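## Task

Take tube A (violet cap, currently in rack RK position D4) and set it upright near the centre of the balance pan. Close the balance door and press its PRINT key. Then seat tube A fully at the bottom of bore A3 of dry block DB, and leave the balance door closed. Do not grip or disturb anyone else's tubes; they must stay seated in their bores and wells. Every station must remain upright and level on the bench mat. Nothing may count on the robot holding it in place at the end. Finally release the tube and move the gripper away.

## Robot and tools

Robot: one Kinova Gen3 seven-joint arm carrying a Robotiq 2F-85 parallel gripper, plus cameras cam_high, cam_low and cam_wrist (each 896x504). There is a single arm, so every motion argument is one row for that arm.

Scene layout: rack RK sits closest to the arm base. Behind it, left to right: magnet block MG, spectrophotometer SP, dry block DB, balance BAL, mixer MX. None is fastened, so hard contact can slide or tip a station. Looking at a station from its front, row A is the closest row and column 1 the leftmost. The balance door is the upper glass pane of its enclosure; pushing it away from you opens it, pulling it toward you closes it. PRINT is the white key on the sloped front panel; a green lamp comes on when it is pressed with the door closed. Occasionally a loose object may get a small nudge from outside.

Frames: results report end_effector_position (metres) and end_effector_quat_wxyz in the scene frame: origin on the table top under the arm base, +z up, +y to the left when facing along +x. The reported position may be slightly off, worse at long reach. The gripper frame has +z along the fingers (away from the wrist) and y along the closing direction. end_effector_position is the point midway between closed pads; closed fingertips extend about 19 mm past it, open ones about 6 mm. Closing also moves the tips about 13 mm farther out, so leave that clearance above surfaces.

The row (8 numbers, each in [-1, 1]): dx, dy, dz, rx, ry, rz, position, speed. The first six are an offset, not a pose, expressed in the gripper's own axes, measured from the gripper pose shown in the latest result (before any result in the scene shows it, or for later calls within the same reply, from where the robot is when the action begins). 1.0 equals 0.6 m for dx/dy/dz and 180 degrees for rx/ry/rz; rx, ry, rz form a single rotation vector. Because offsets start from the measured pose, repeating a small offset into a rigid surface does not press deeper, but into something yielding it does. All-zero offsets drive back to the reference pose; they are not a pause. position is the finger command: +1 fully open (85 mm), 0 about 41 mm, pads touch near -0.8, -1 closes until blocked (roughly 190 to 235 N per pad). speed sets finger speed: about 20 mm/s at -1, 85 at 0, 150 at +1.

Tools:
- execute_actions: actions is an empty list (just returns state) or a list holding one item. An action item has rows (1 to 15 rows, each one step of 1/30 s, last row repeated if short) and optional steps (up to 15, default 15). A wait item has only steps (up to 300), counted from the previous result. Each row is an offset from the same reference pose, not from the row before. Optional pictures (true/false). A rejected call sends nothing.
- move: target is one 8-number row as above; speed is the path's top speed in m/s, 0.002 to 0.5 (default 0.25), turning up to twice that in rad/s. It travels a straight path lasting 0.5 to 10 s (longer paths stop short). It does not avoid obstacles; faster moves hit harder and targets beyond a contact press harder. Finger numbers are sent at the start. Its result adds a move: line (done, off_target, moving, held, fault) and which limits acted (paced = pose clipped; held = some steps blocked, after which the arm may surge) plus distance from target.
- wait: seconds, 0 to 10; sends nothing new.
- zoom_image: camera and region [x0, y0, x1, y1] in pixels, at most 504x504.
- read_manual: section "licences"; no motion.
- finished_scene: scene = the current scene number; irreversible, then reports success and gives the next task.

Each step the commanded pose is clipped to within 70 mm and 16 degrees of the measured pose; position wins over orientation if both cannot be met. After an action the arm only continues to the last clipped pose, so check the reported pose and send the remainder. "Hand target" shows where the controller is heading. "pose unreachable" and HELD mark steps the clearance check changed or blocked.

Gripping: set position -1 and keep it to grip; to release, command a width larger than the object. For a gentle grip, open then close to just under the object width. position_measured_pct is about 50 - 50*position (0 = open). Stopping below about 90 means something is held or blocking; around 90 or more means the pads met, with nothing or something very thin between them.

Hazards: if contact torque reaches a joint's load limit (49.1 N m for the first four joints, 30.9 for the last three, held weight included) the arm halts 10 s and drops the rest of the call. Holding loads heats motors; MOTOR HOT appears from 60 °C and at 75 °C an OVER-TEMPERATURE FAULT lets the arm sag. The simulation keeps running while you think. Avoid dropping the tube, slamming, hard pushes, tipping stations, and anything leaving the table, which ends the scene. Press tubes all the way down into their bore before letting go.

Each tool is called after "Request:" as name(argument=value, ...) on one line, values as JSON.

## Session

Request:
execute_actions(actions=[])

Scene clock: 0.00 s of 12600.00 s.
end_effector_position=(+0.6981, +0.2396, +0.3401) position_measured_pct=0.0 end_effector_quat_wxyz=(-0.296, +0.717, -0.627, -0.074)
Joint positions: [ 0.055  0.885 -0.553  0.913 -0.049  0.997  3.061]
Joint velocities: [ 0.     0.    -0.002  0.    -0.     0.001 -0.   ]
Motor temperatures (°C, as the motors report them): [30 29 27 33 33 36 40]
Hand target: +0.698, +0.240, +0.340; -0.296, +0.717, -0.627, -0.074

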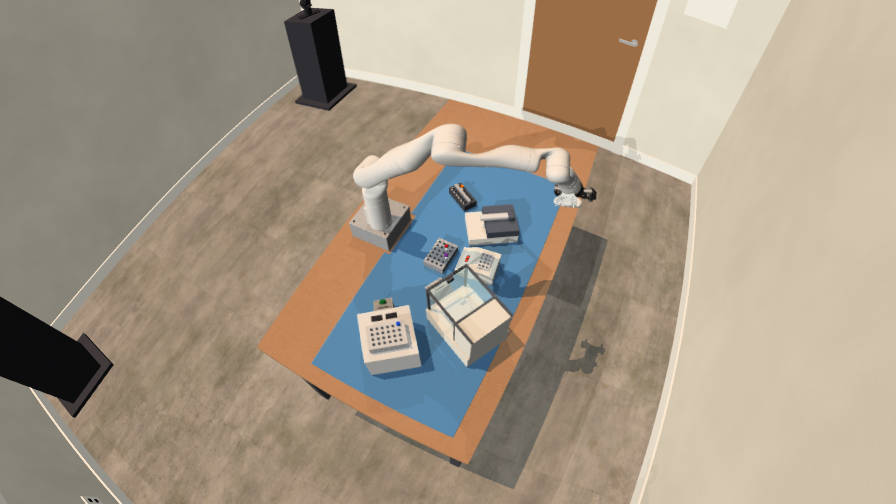

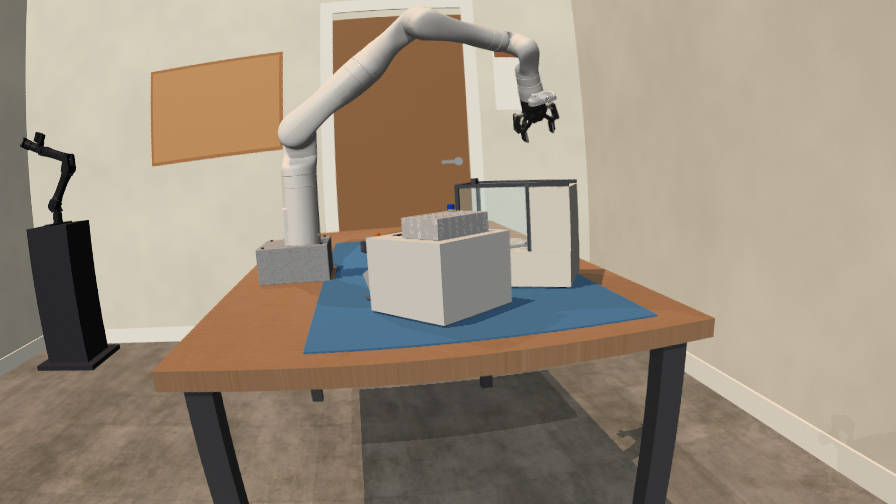

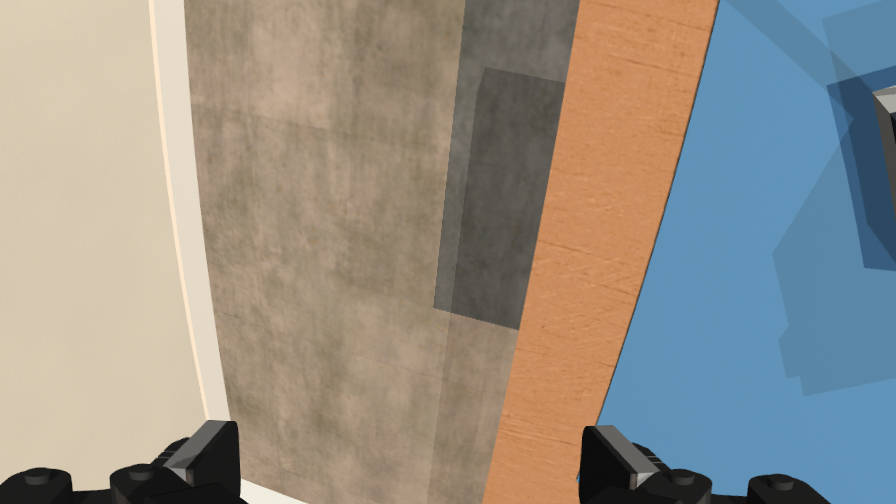

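Request:
zoom_image(camera="cam_high", region=[340, 160, 560, 380])

Region (340, 160, 560, 380) of cam_high's 896x504 image, scaled by 2.291, with more detail than that image has.

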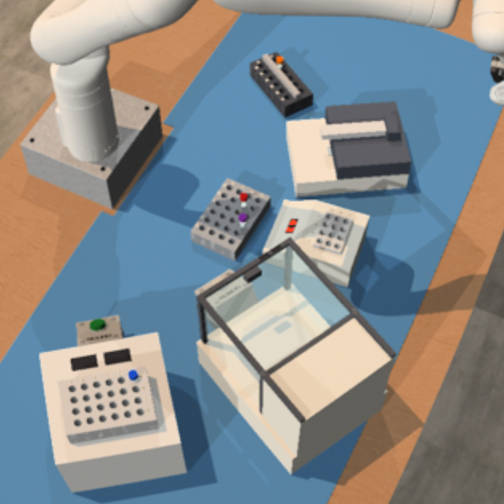

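Request:
move(target=[0.27,0.642,-0.44,-0.208,0.052,-0.441,1,0], speed=0.3)

Scene clock: 28.80 s of 12600.00 s.
end_effector_position=(+0.2984, -0.0508, +0.3484) position_measured_pct=0.0 end_effector_quat_wxyz=(-0.001, +1.000, -0.001, -0.000)
Joint positions: [ 0.836  0.086 -0.788  1.947  0.065  1.138  4.725]
Joint velocities: [ 0.009 -0.012  0.006  0.001 -0.005 -0.003  0.01 ]
Motor temperatures (°C, as the motors report them): [30 31 27 33 33 36 40]
Hand target: +0.298, -0.051, +0.349; -0.000, +1.000, -0.002, +0.000
Off the commanded pose: 0.002 m, 0 deg.
move: done

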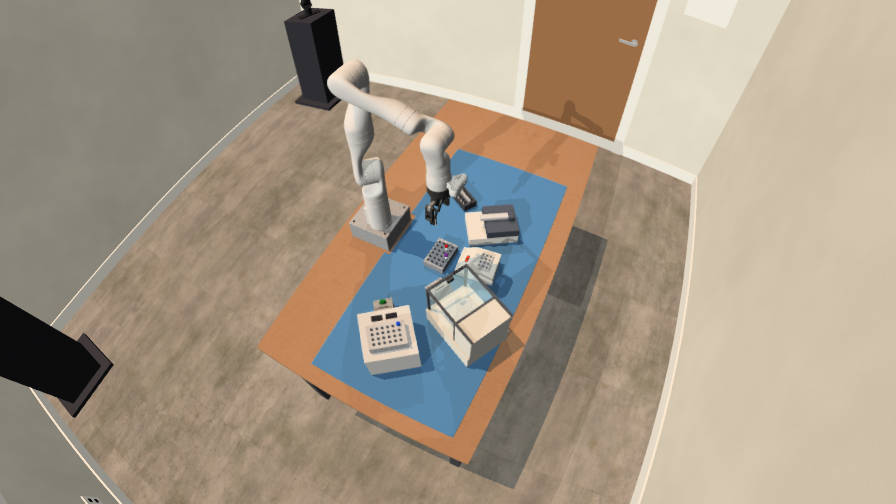

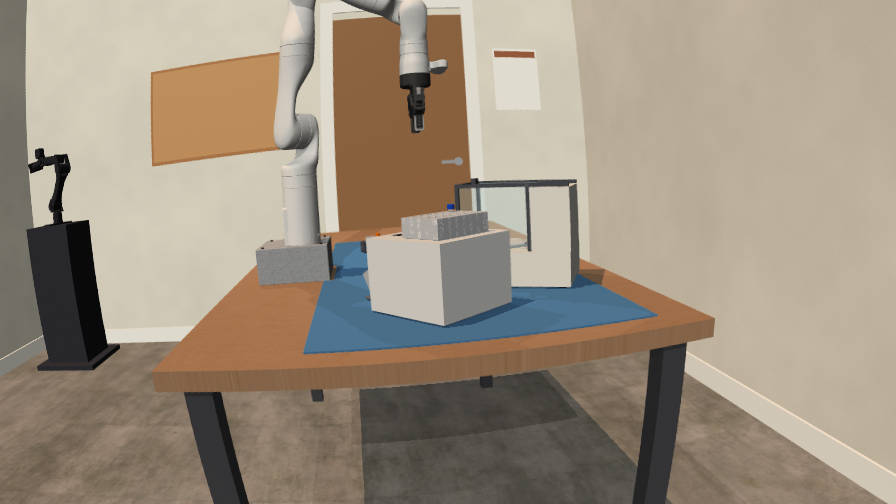

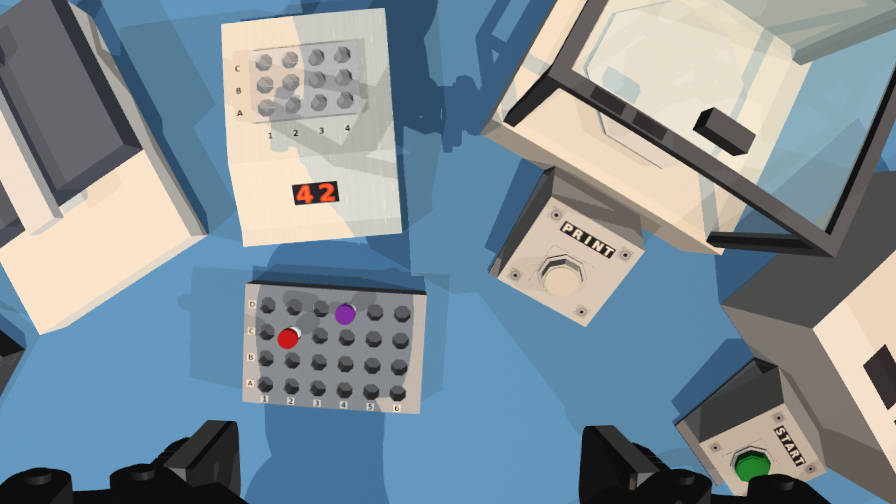

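Request:
move(target=[0.0,-0.09,0.22,0,0,0,1,0])

Scene clock: 44.13 s of 12600.00 s.
end_effector_position=(+0.2986, +0.0023, +0.2168) position_measured_pct=0.0 end_effector_quat_wxyz=(+0.000, +1.000, -0.002, +0.000)
Joint positions: [ 0.539  0.346 -0.77   2.215  0.369  0.71   4.216]
Joint velocities: [-0.012  0.006  0.    -0.001  0.007  0.001 -0.008]
Motor temperatures (°C, as the motors report them): [30 31 27 33 33 36 40]
Hand target: +0.299, +0.003, +0.217; +0.000, +1.000, -0.001, -0.000
Off the commanded pose: 0.001 m, 0 deg.
move: done

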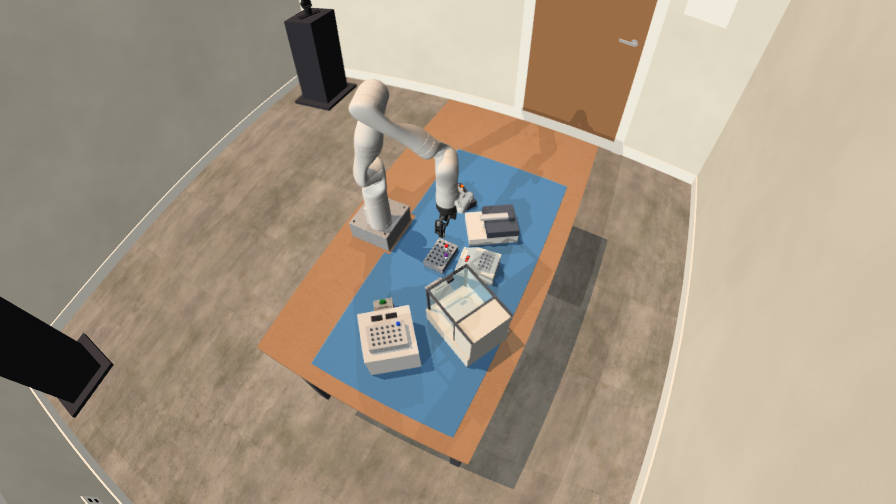

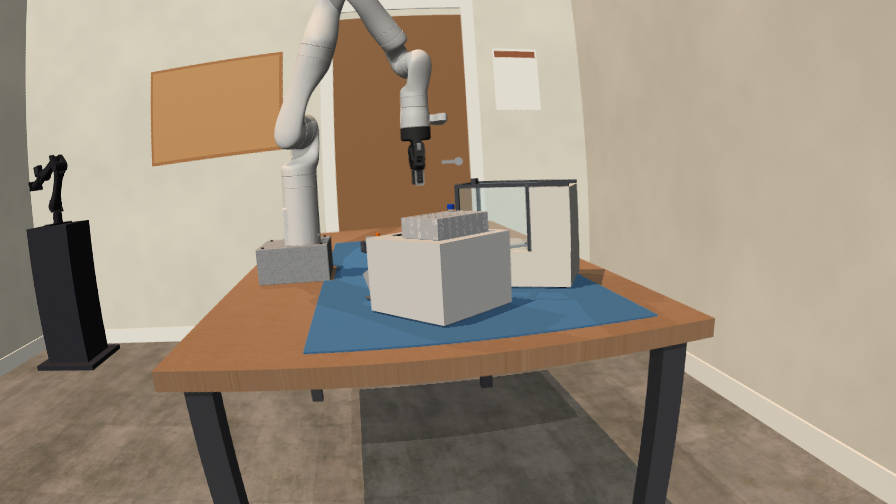

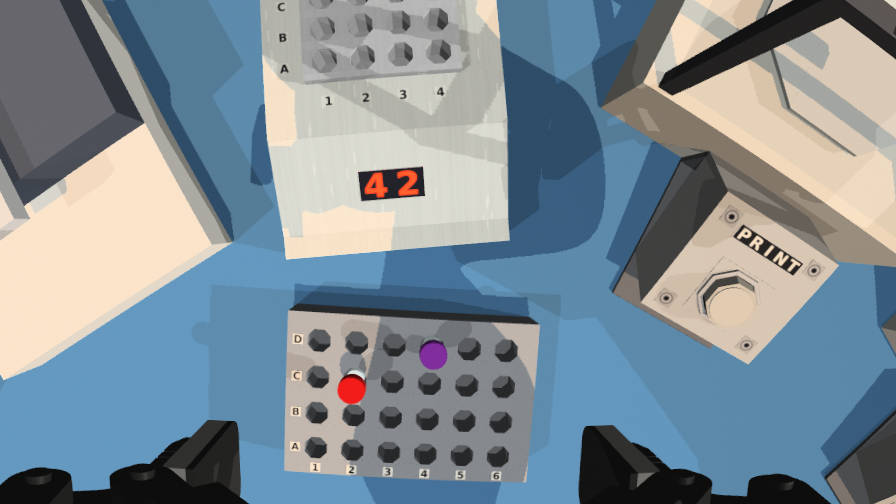

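Request:
move(target=[-0.008,0.017,0.145,0,0,0,0.3,0], speed=0.15)

Request:
zoom_image(camera="cam_high", region=[380, 180, 520, 290])

Scene clock: 64.87 s of 12600.00 s.
end_effector_position=(+0.2943, -0.0084, +0.1302) position_measured_pct=34.9 end_effector_quat_wxyz=(+0.000, +1.000, -0.002, +0.000)
Joint positions: [ 0.352  0.551 -0.527  2.331  0.708  0.417  3.928]
Joint velocities: [-0.015  0.004  0.005  0.001  0.009 -0.005 -0.011]
Motor temperatures (°C, as the motors report them): [30 31 27 33 33 36 40]
Hand target: +0.294, -0.008, +0.130; +0.000, +1.000, -0.002, +0.000
Off the commanded pose: 0.001 m, 0 deg.
move: done

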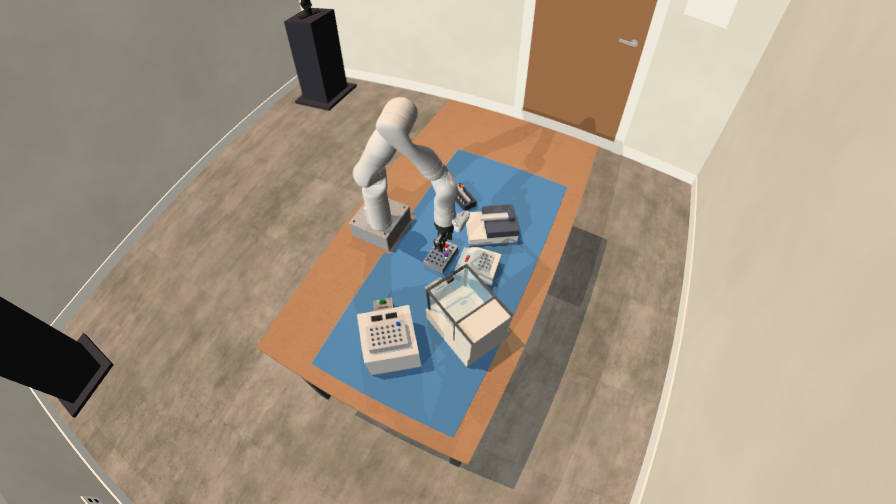

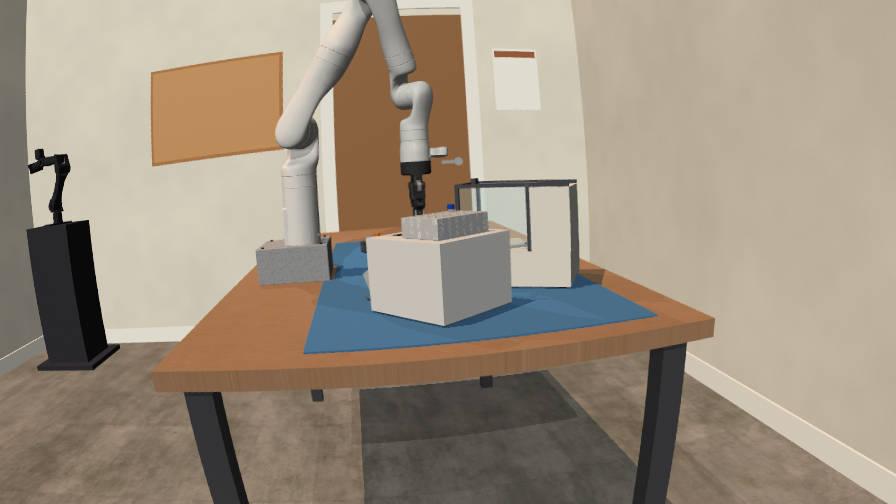

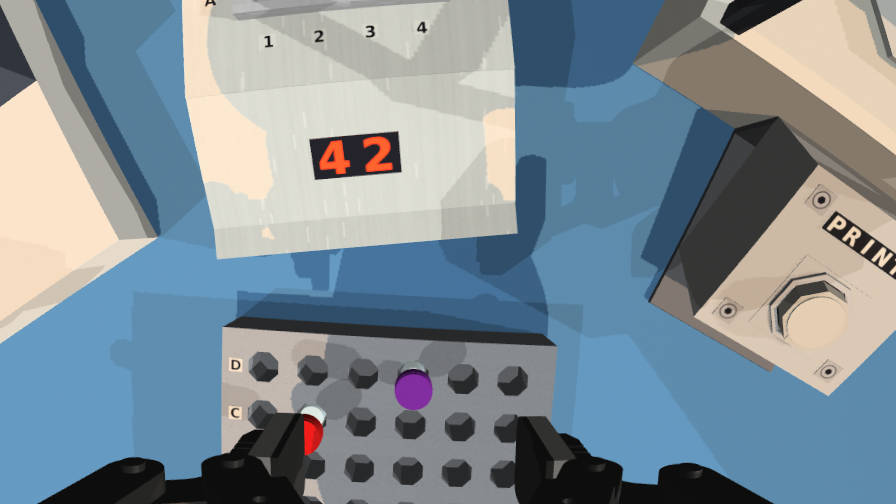

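Region (380, 180, 520, 290) of cam_high's 896x504 image, scaled by 3.600, with more detail than that image has; it fills the top 396 rows of this view, and the rest is white.

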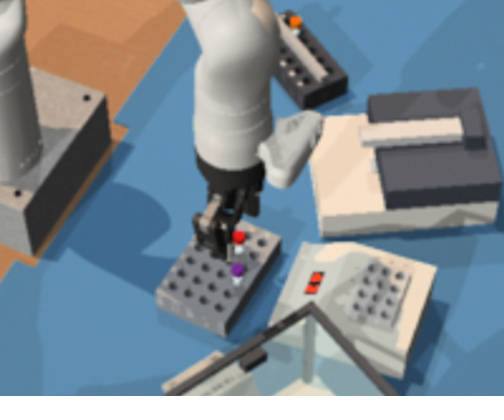

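Request:
move(target=[0,0,0.067,0,0,0,0.3,0], speed=0.08)

Request:
zoom_image(camera="cam_high", region=[400, 210, 480, 280])

Scene clock: 78.47 s of 12600.00 s.
end_effector_position=(+0.2946, -0.0089, +0.0903) position_measured_pct=34.9 end_effector_quat_wxyz=(+0.000, +1.000, -0.003, +0.001)
Joint positions: [ 0.201  0.652 -0.33   2.356  0.894  0.255  3.756]
Joint velocities: [-0.023  0.003  0.015  0.006  0.015 -0.013 -0.017]
Motor temperatures (°C, as the motors report them): [30 31 27 33 33 36 40]
Hand target: +0.295, -0.008, +0.090; +0.000, +1.000, -0.003, +0.001
Off the commanded pose: 0.001 m, 0 deg.
move: done

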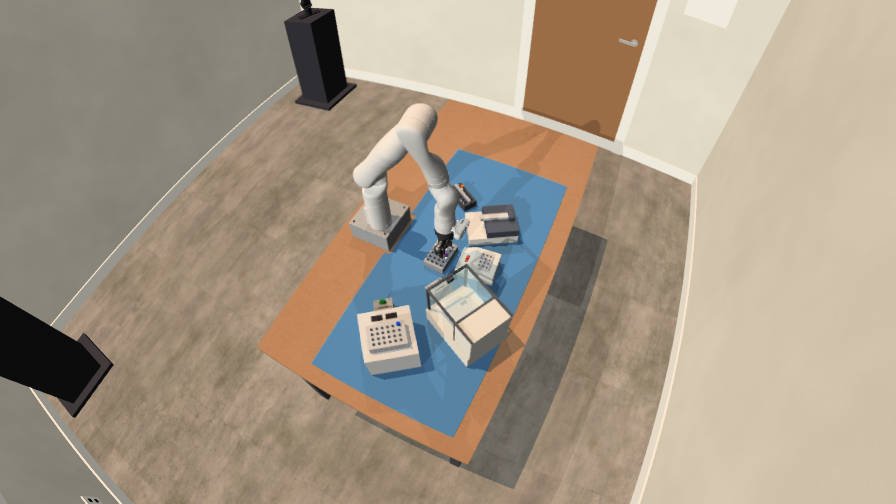

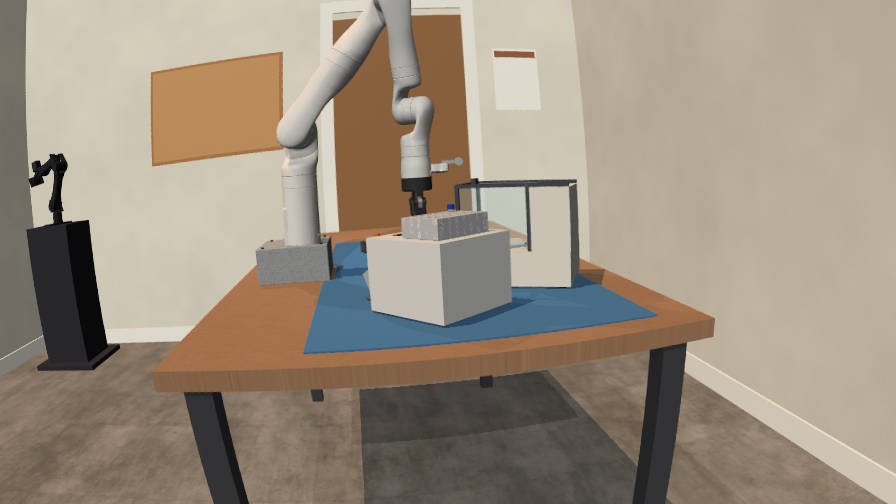

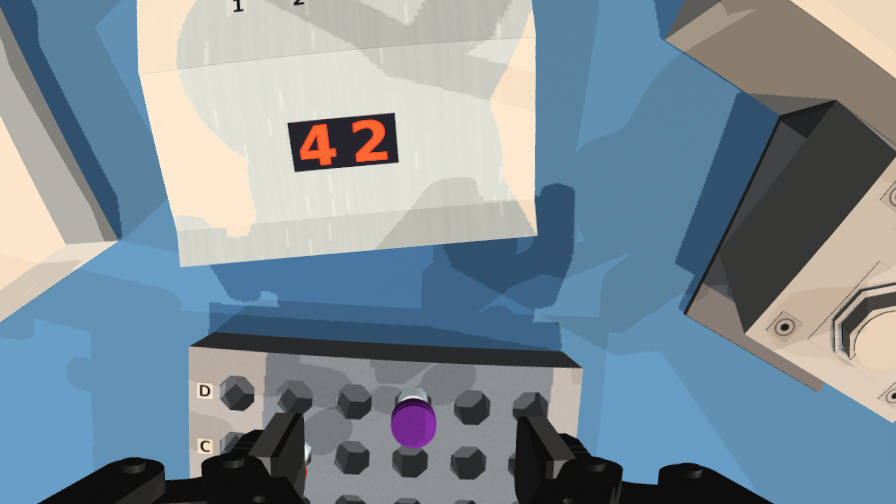

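Region (400, 210, 480, 280) of cam_high's 896x504 image, scaled by 6.300, with more detail than that image has; it fills the top 441 rows of this view, and the rest is white.

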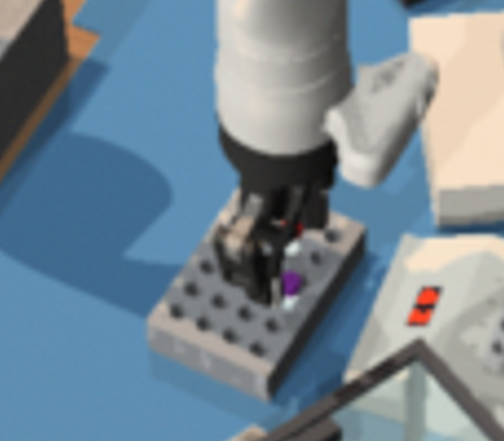

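Request:
move(target=[0,0,0.04,0,0,0,-0.25,0], speed=0.05)

Request:
zoom_image(camera="cam_high", region=[400, 210, 480, 280])

Scene clock: 88.50 s of 12600.00 s.
end_effector_position=(+0.2950, -0.0094, +0.0666) position_measured_pct=62.3 end_effector_quat_wxyz=(+0.000, +1.000, -0.004, +0.001)
Joint positions: [ 0.077  0.717 -0.163  2.364  0.998  0.127  3.657]
Joint velocities: [-0.039  0.005  0.043  0.008  0.017 -0.035 -0.02 ]
Motor temperatures (°C, as the motors report them): [30 31 27 33 33 36 40]
Hand target: +0.295, -0.009, +0.066; +0.000, +1.000, -0.003, +0.001
Off the commanded pose: 0.001 m, 0 deg.
move: done

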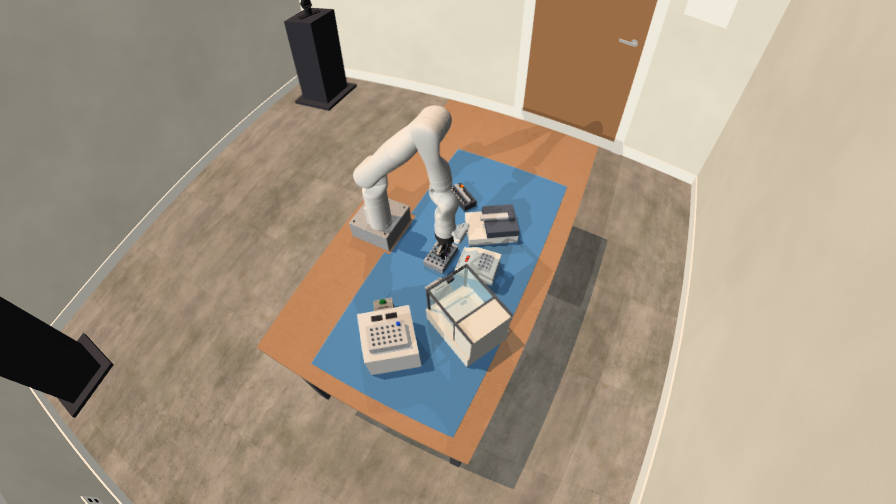

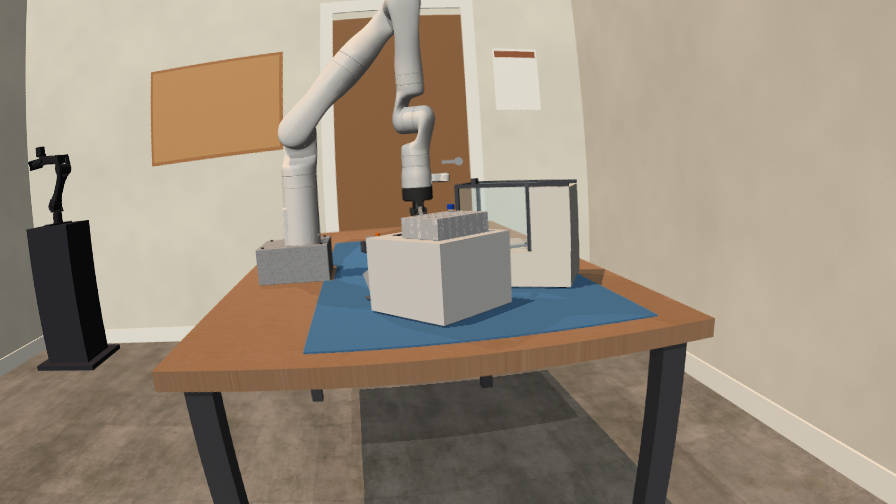

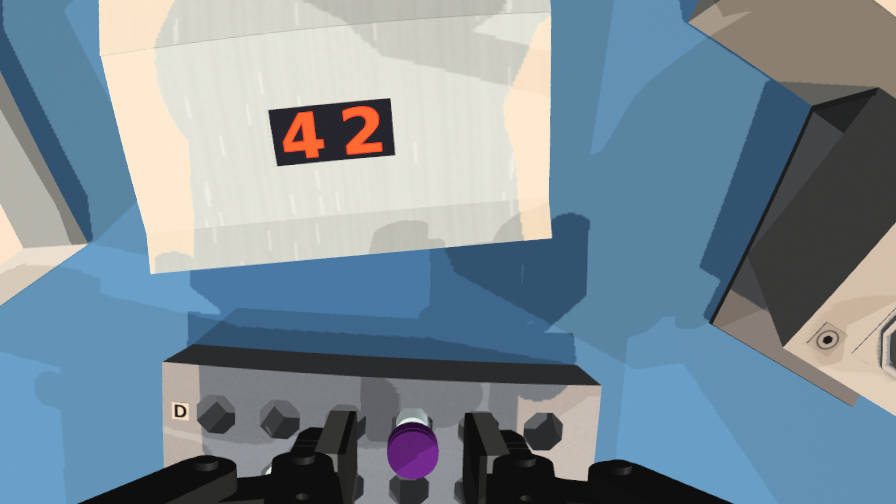

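Region (400, 210, 480, 280) of cam_high's 896x504 image, scaled by 6.300, with more detail than that image has; it fills the top 441 rows of this view, and the rest is white.

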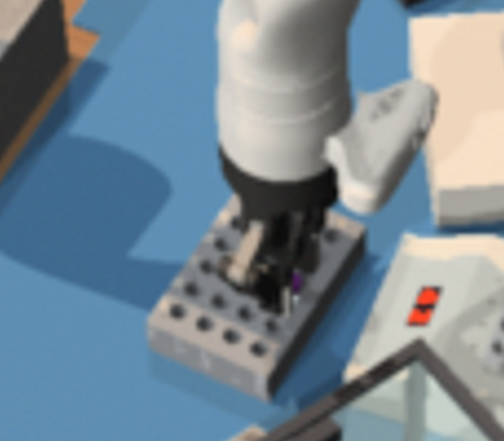

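Request:
move(target=[0.003,0,0.032,0,0,0,-0.25,0], speed=0.03)

Request:
move(target=[0,0,0,0,0,0,-1,-0.5], speed=0.03)

Scene clock: 107.90 s of 12600.00 s.
end_effector_position=(+0.2965, -0.0093, +0.0516) position_measured_pct=62.3 end_effector_quat_wxyz=(+0.000, +1.000, -0.004, +0.003)
Joint positions: [-0.033  0.766 -0.015  2.367  1.035  0.012  3.618]
Joint velocities: [-0.057  0.001  0.073  0.013  0.001 -0.056 -0.006]
Motor temperatures (°C, as the motors report them): [30 31 27 33 33 36 40]
Hand target: +0.297, -0.009, +0.048; +0.000, +1.000, -0.004, +0.001
Off the commanded pose: 0.004 m, 0 deg.
move: off_target

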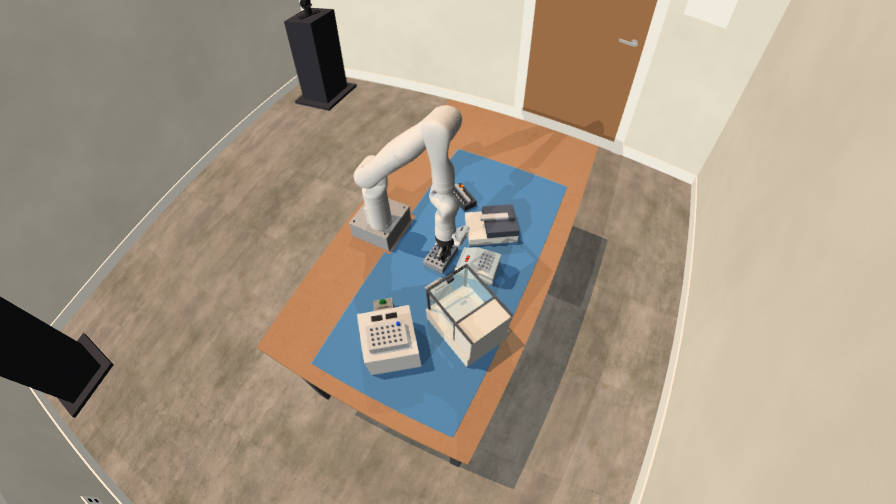

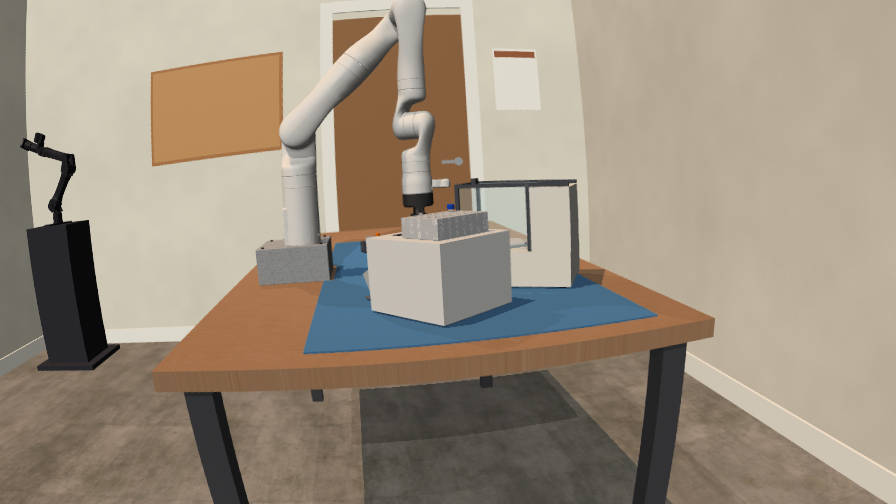

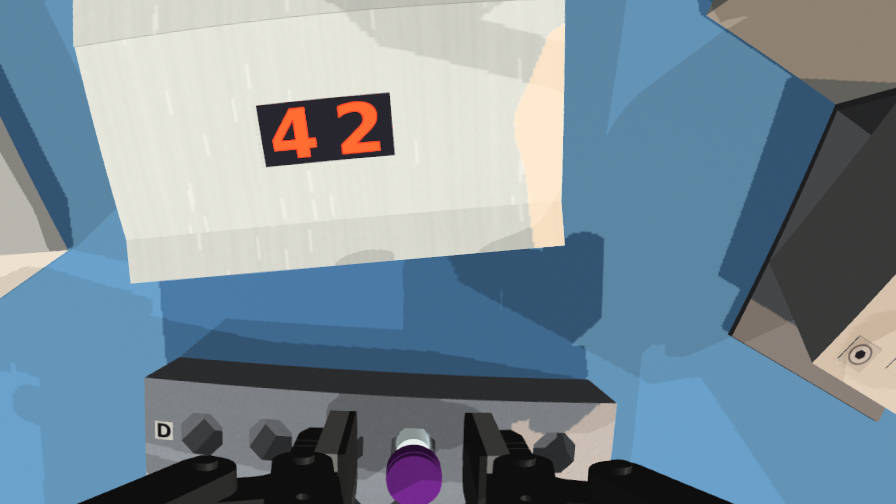

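Scene clock: 108.63 s of 12600.00 s.
end_effector_position=(+0.2976, -0.0097, +0.0528) position_measured_pct=82.9 end_effector_quat_wxyz=(+0.000, +1.000, -0.004, +0.005)
Joint positions: [-0.033  0.762 -0.015  2.367  1.035  0.013  3.618]
Joint velocities: [ 0.     0.     0.    -0.001  0.     0.     0.   ]
Motor temperatures (°C, as the motors report them): [30 31 27 33 33 36 40]
Hand target: +0.296, -0.009, +0.052; +0.000, +1.000, -0.004, +0.003
Off the commanded pose: 0.002 m, 0 deg.
move: done

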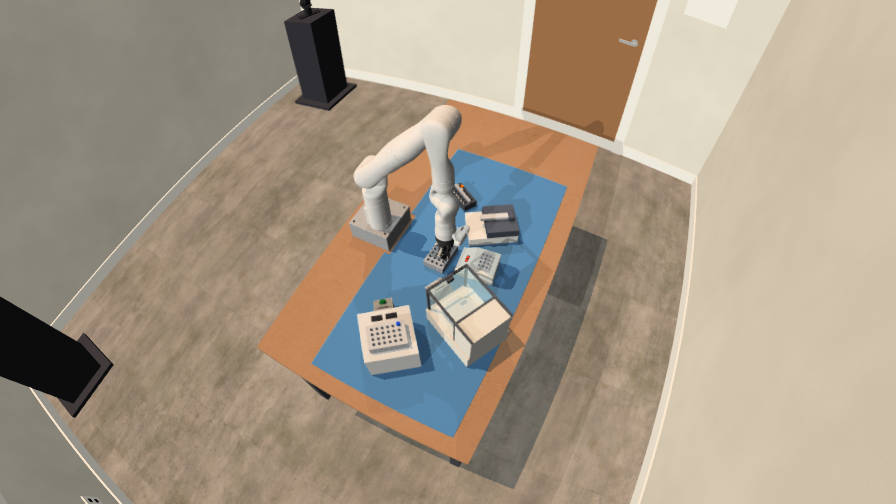

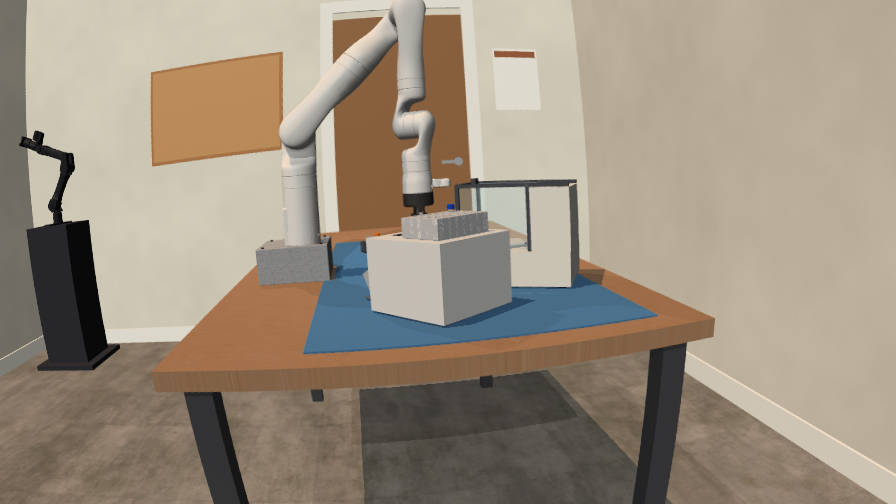

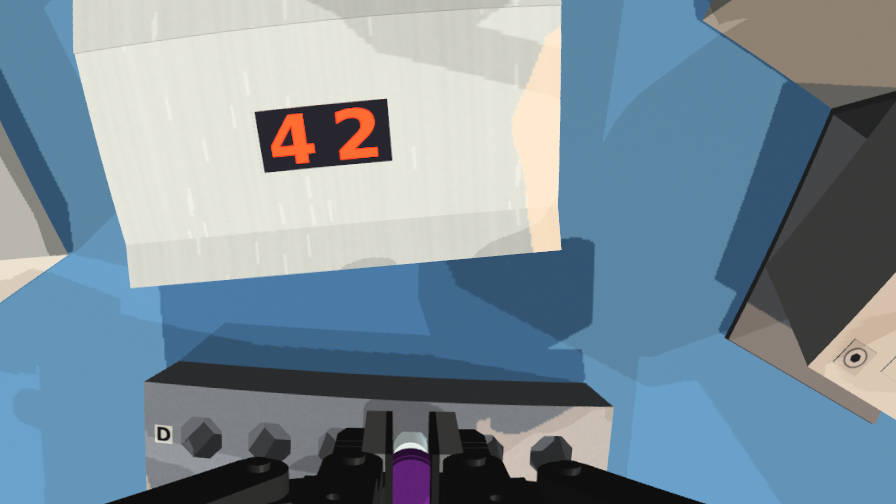

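Request:
move(target=[0,0,-0.005,0,0,0,-0.25,0], speed=0.03)

Request:
move(target=[0.1,0.2,-0.6,0,0,0,-1,0], speed=0.25)

Scene clock: 118.37 s of 12600.00 s.
end_effector_position=(+0.2975, -0.0096, +0.0557) position_measured_pct=62.3 end_effector_quat_wxyz=(+0.000, +1.000, -0.004, +0.005)
Joint positions: [-0.013  0.751 -0.042  2.367  1.033  0.034  3.62 ]
Joint velocities: [ 0.009 -0.003 -0.009 -0.003 -0.002  0.007  0.001]
Motor temperatures (°C, as the motors report them): [30 31 27 33 33 36 40]
Hand target: +0.298, -0.010, +0.056; +0.000, +1.000, -0.004, +0.005
Off the commanded pose: 0.000 m, 0 deg.
move: done

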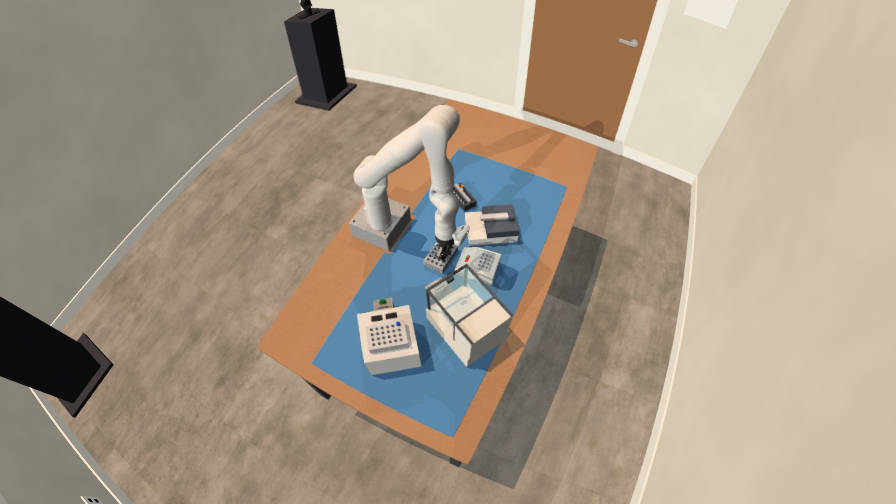

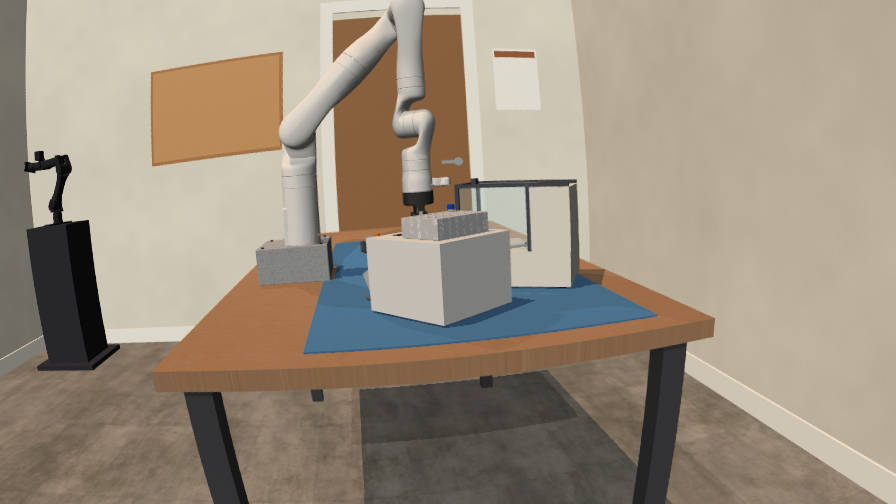

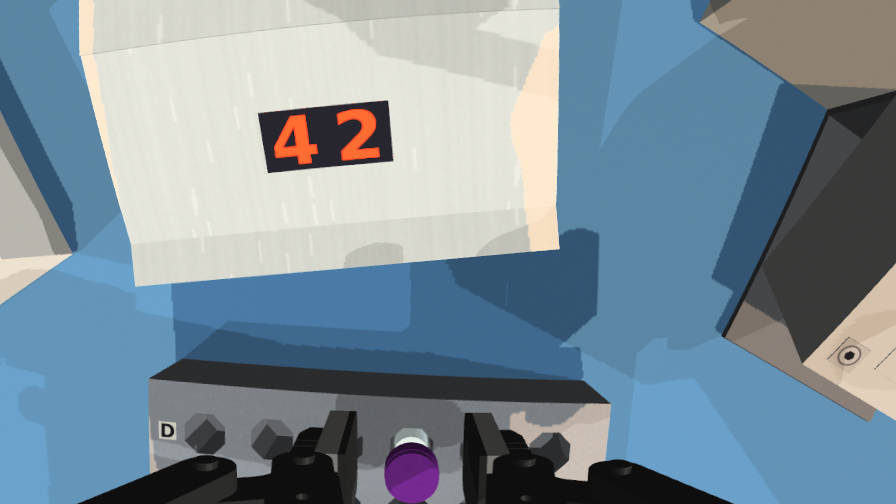

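Scene clock: 120.50 s of 12600.00 s.
end_effector_position=(+0.3529, -0.1290, +0.4158) position_measured_pct=84.9 end_effector_quat_wxyz=(-0.001, +1.000, -0.004, +0.005)
Joint positions: [ 0.701  0.184 -0.493  1.601  0.085  1.374  4.897]
Joint velocities: [-0.001  0.009  0.002 -0.009  0.002  0.008  0.001]
Motor temperatures (°C, as the motors report them): [30 31 27 33 33 36 40]
Hand target: +0.353, -0.129, +0.416; -0.001, +1.000, -0.004, +0.004
Off the commanded pose: 0.001 m, 0 deg.
move: done

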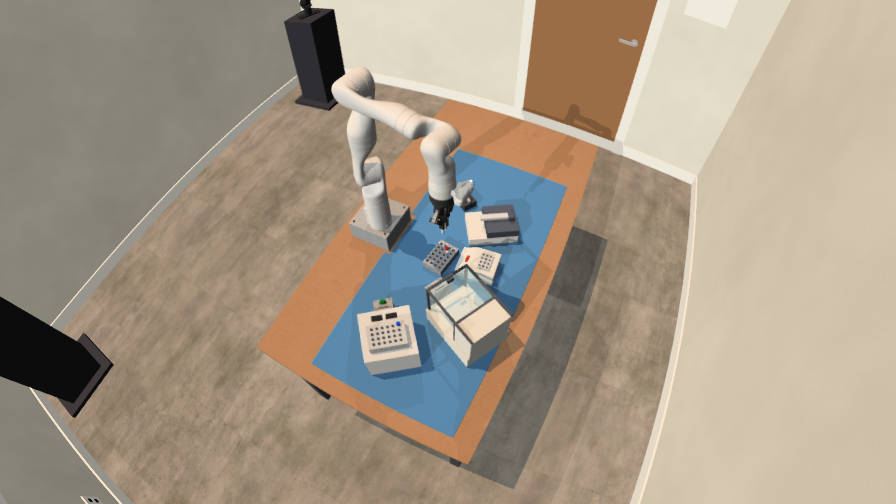

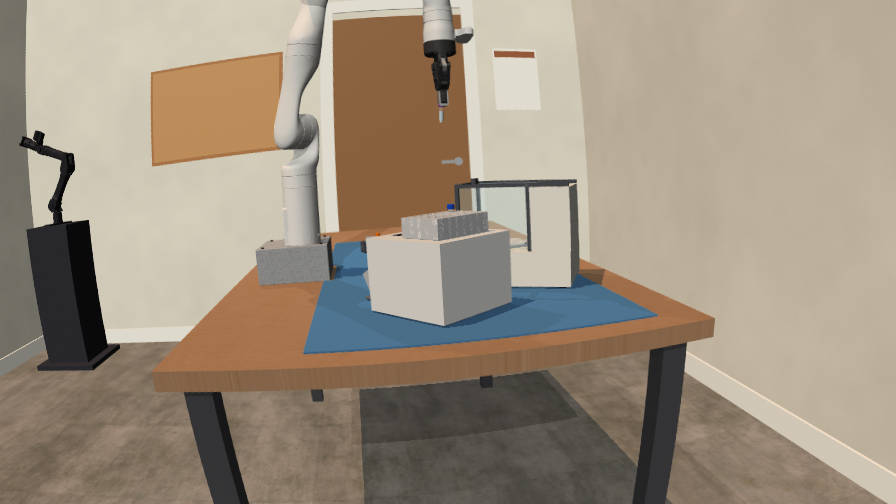

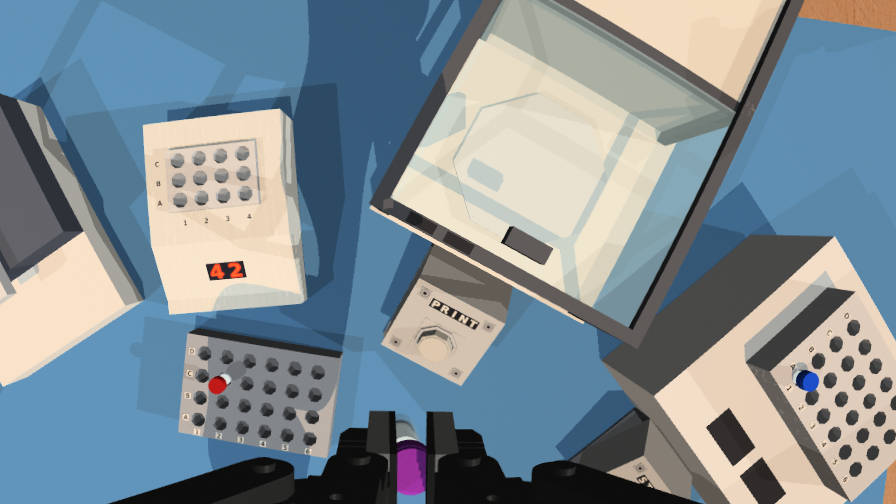

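Request:
move(target=[0.075,-0.227,0.36,0,0,0,-1,0], speed=0.2)

Scene clock: 144.43 s of 12600.00 s.
end_effector_position=(+0.4008, +0.0061, +0.2008) position_measured_pct=84.9 end_effector_quat_wxyz=(+0.000, +1.000, -0.004, +0.005)
Joint positions: [ 0.292  0.516 -0.501  1.938  0.35   0.767  4.288]
Joint velocities: [-0.005  0.004 -0.002 -0.001  0.001  0.002 -0.003]
Motor temperatures (°C, as the motors report them): [30 31 27 33 33 36 40]
Hand target: +0.401, +0.006, +0.201; +0.000, +1.000, -0.004, +0.004
Off the commanded pose: 0.001 m, 0 deg.
move: done

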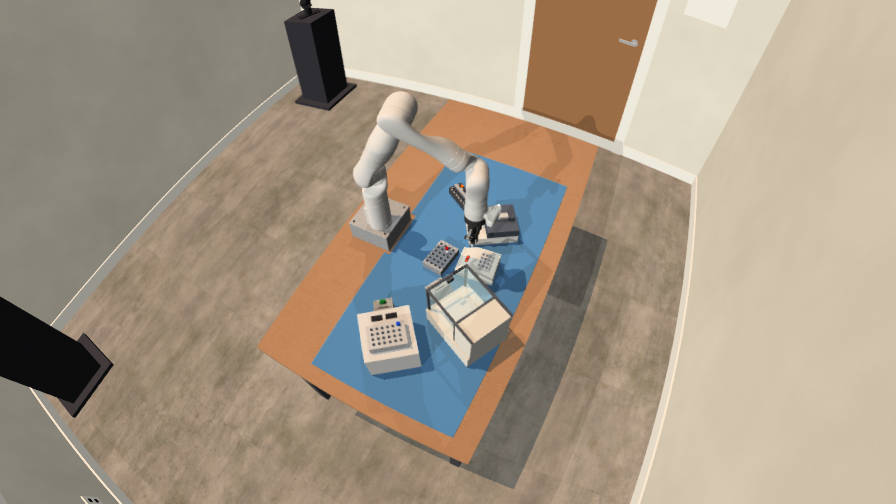

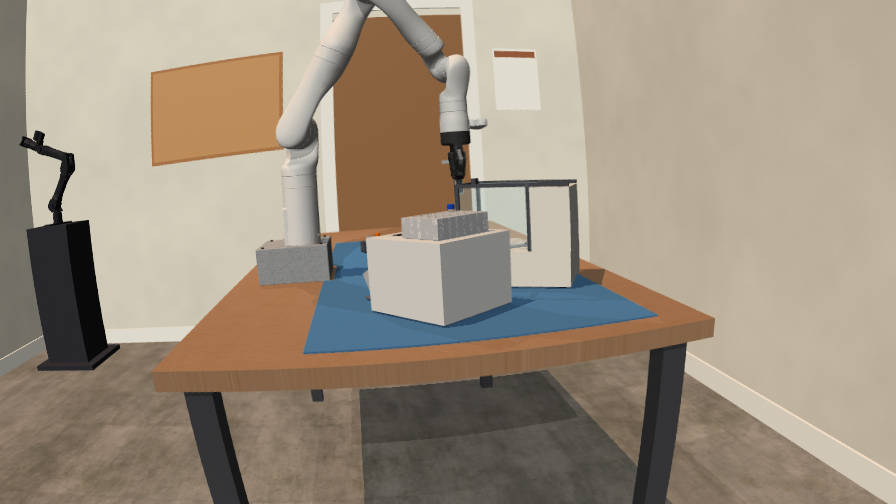

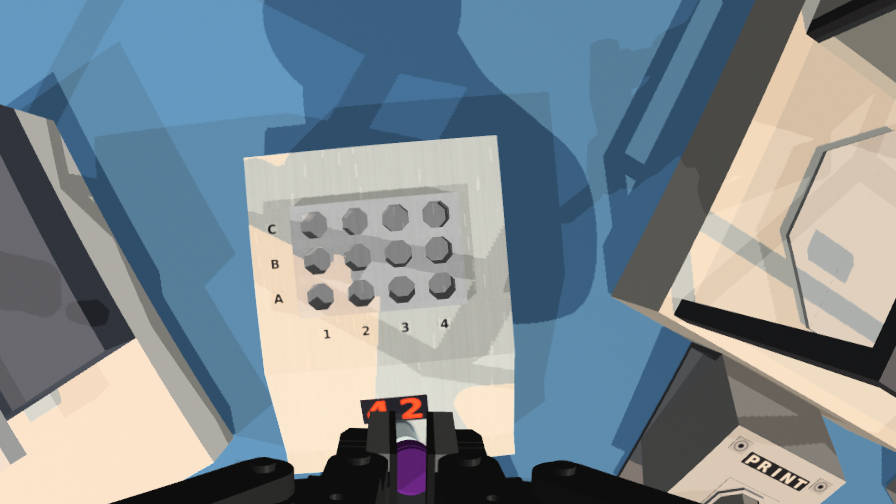

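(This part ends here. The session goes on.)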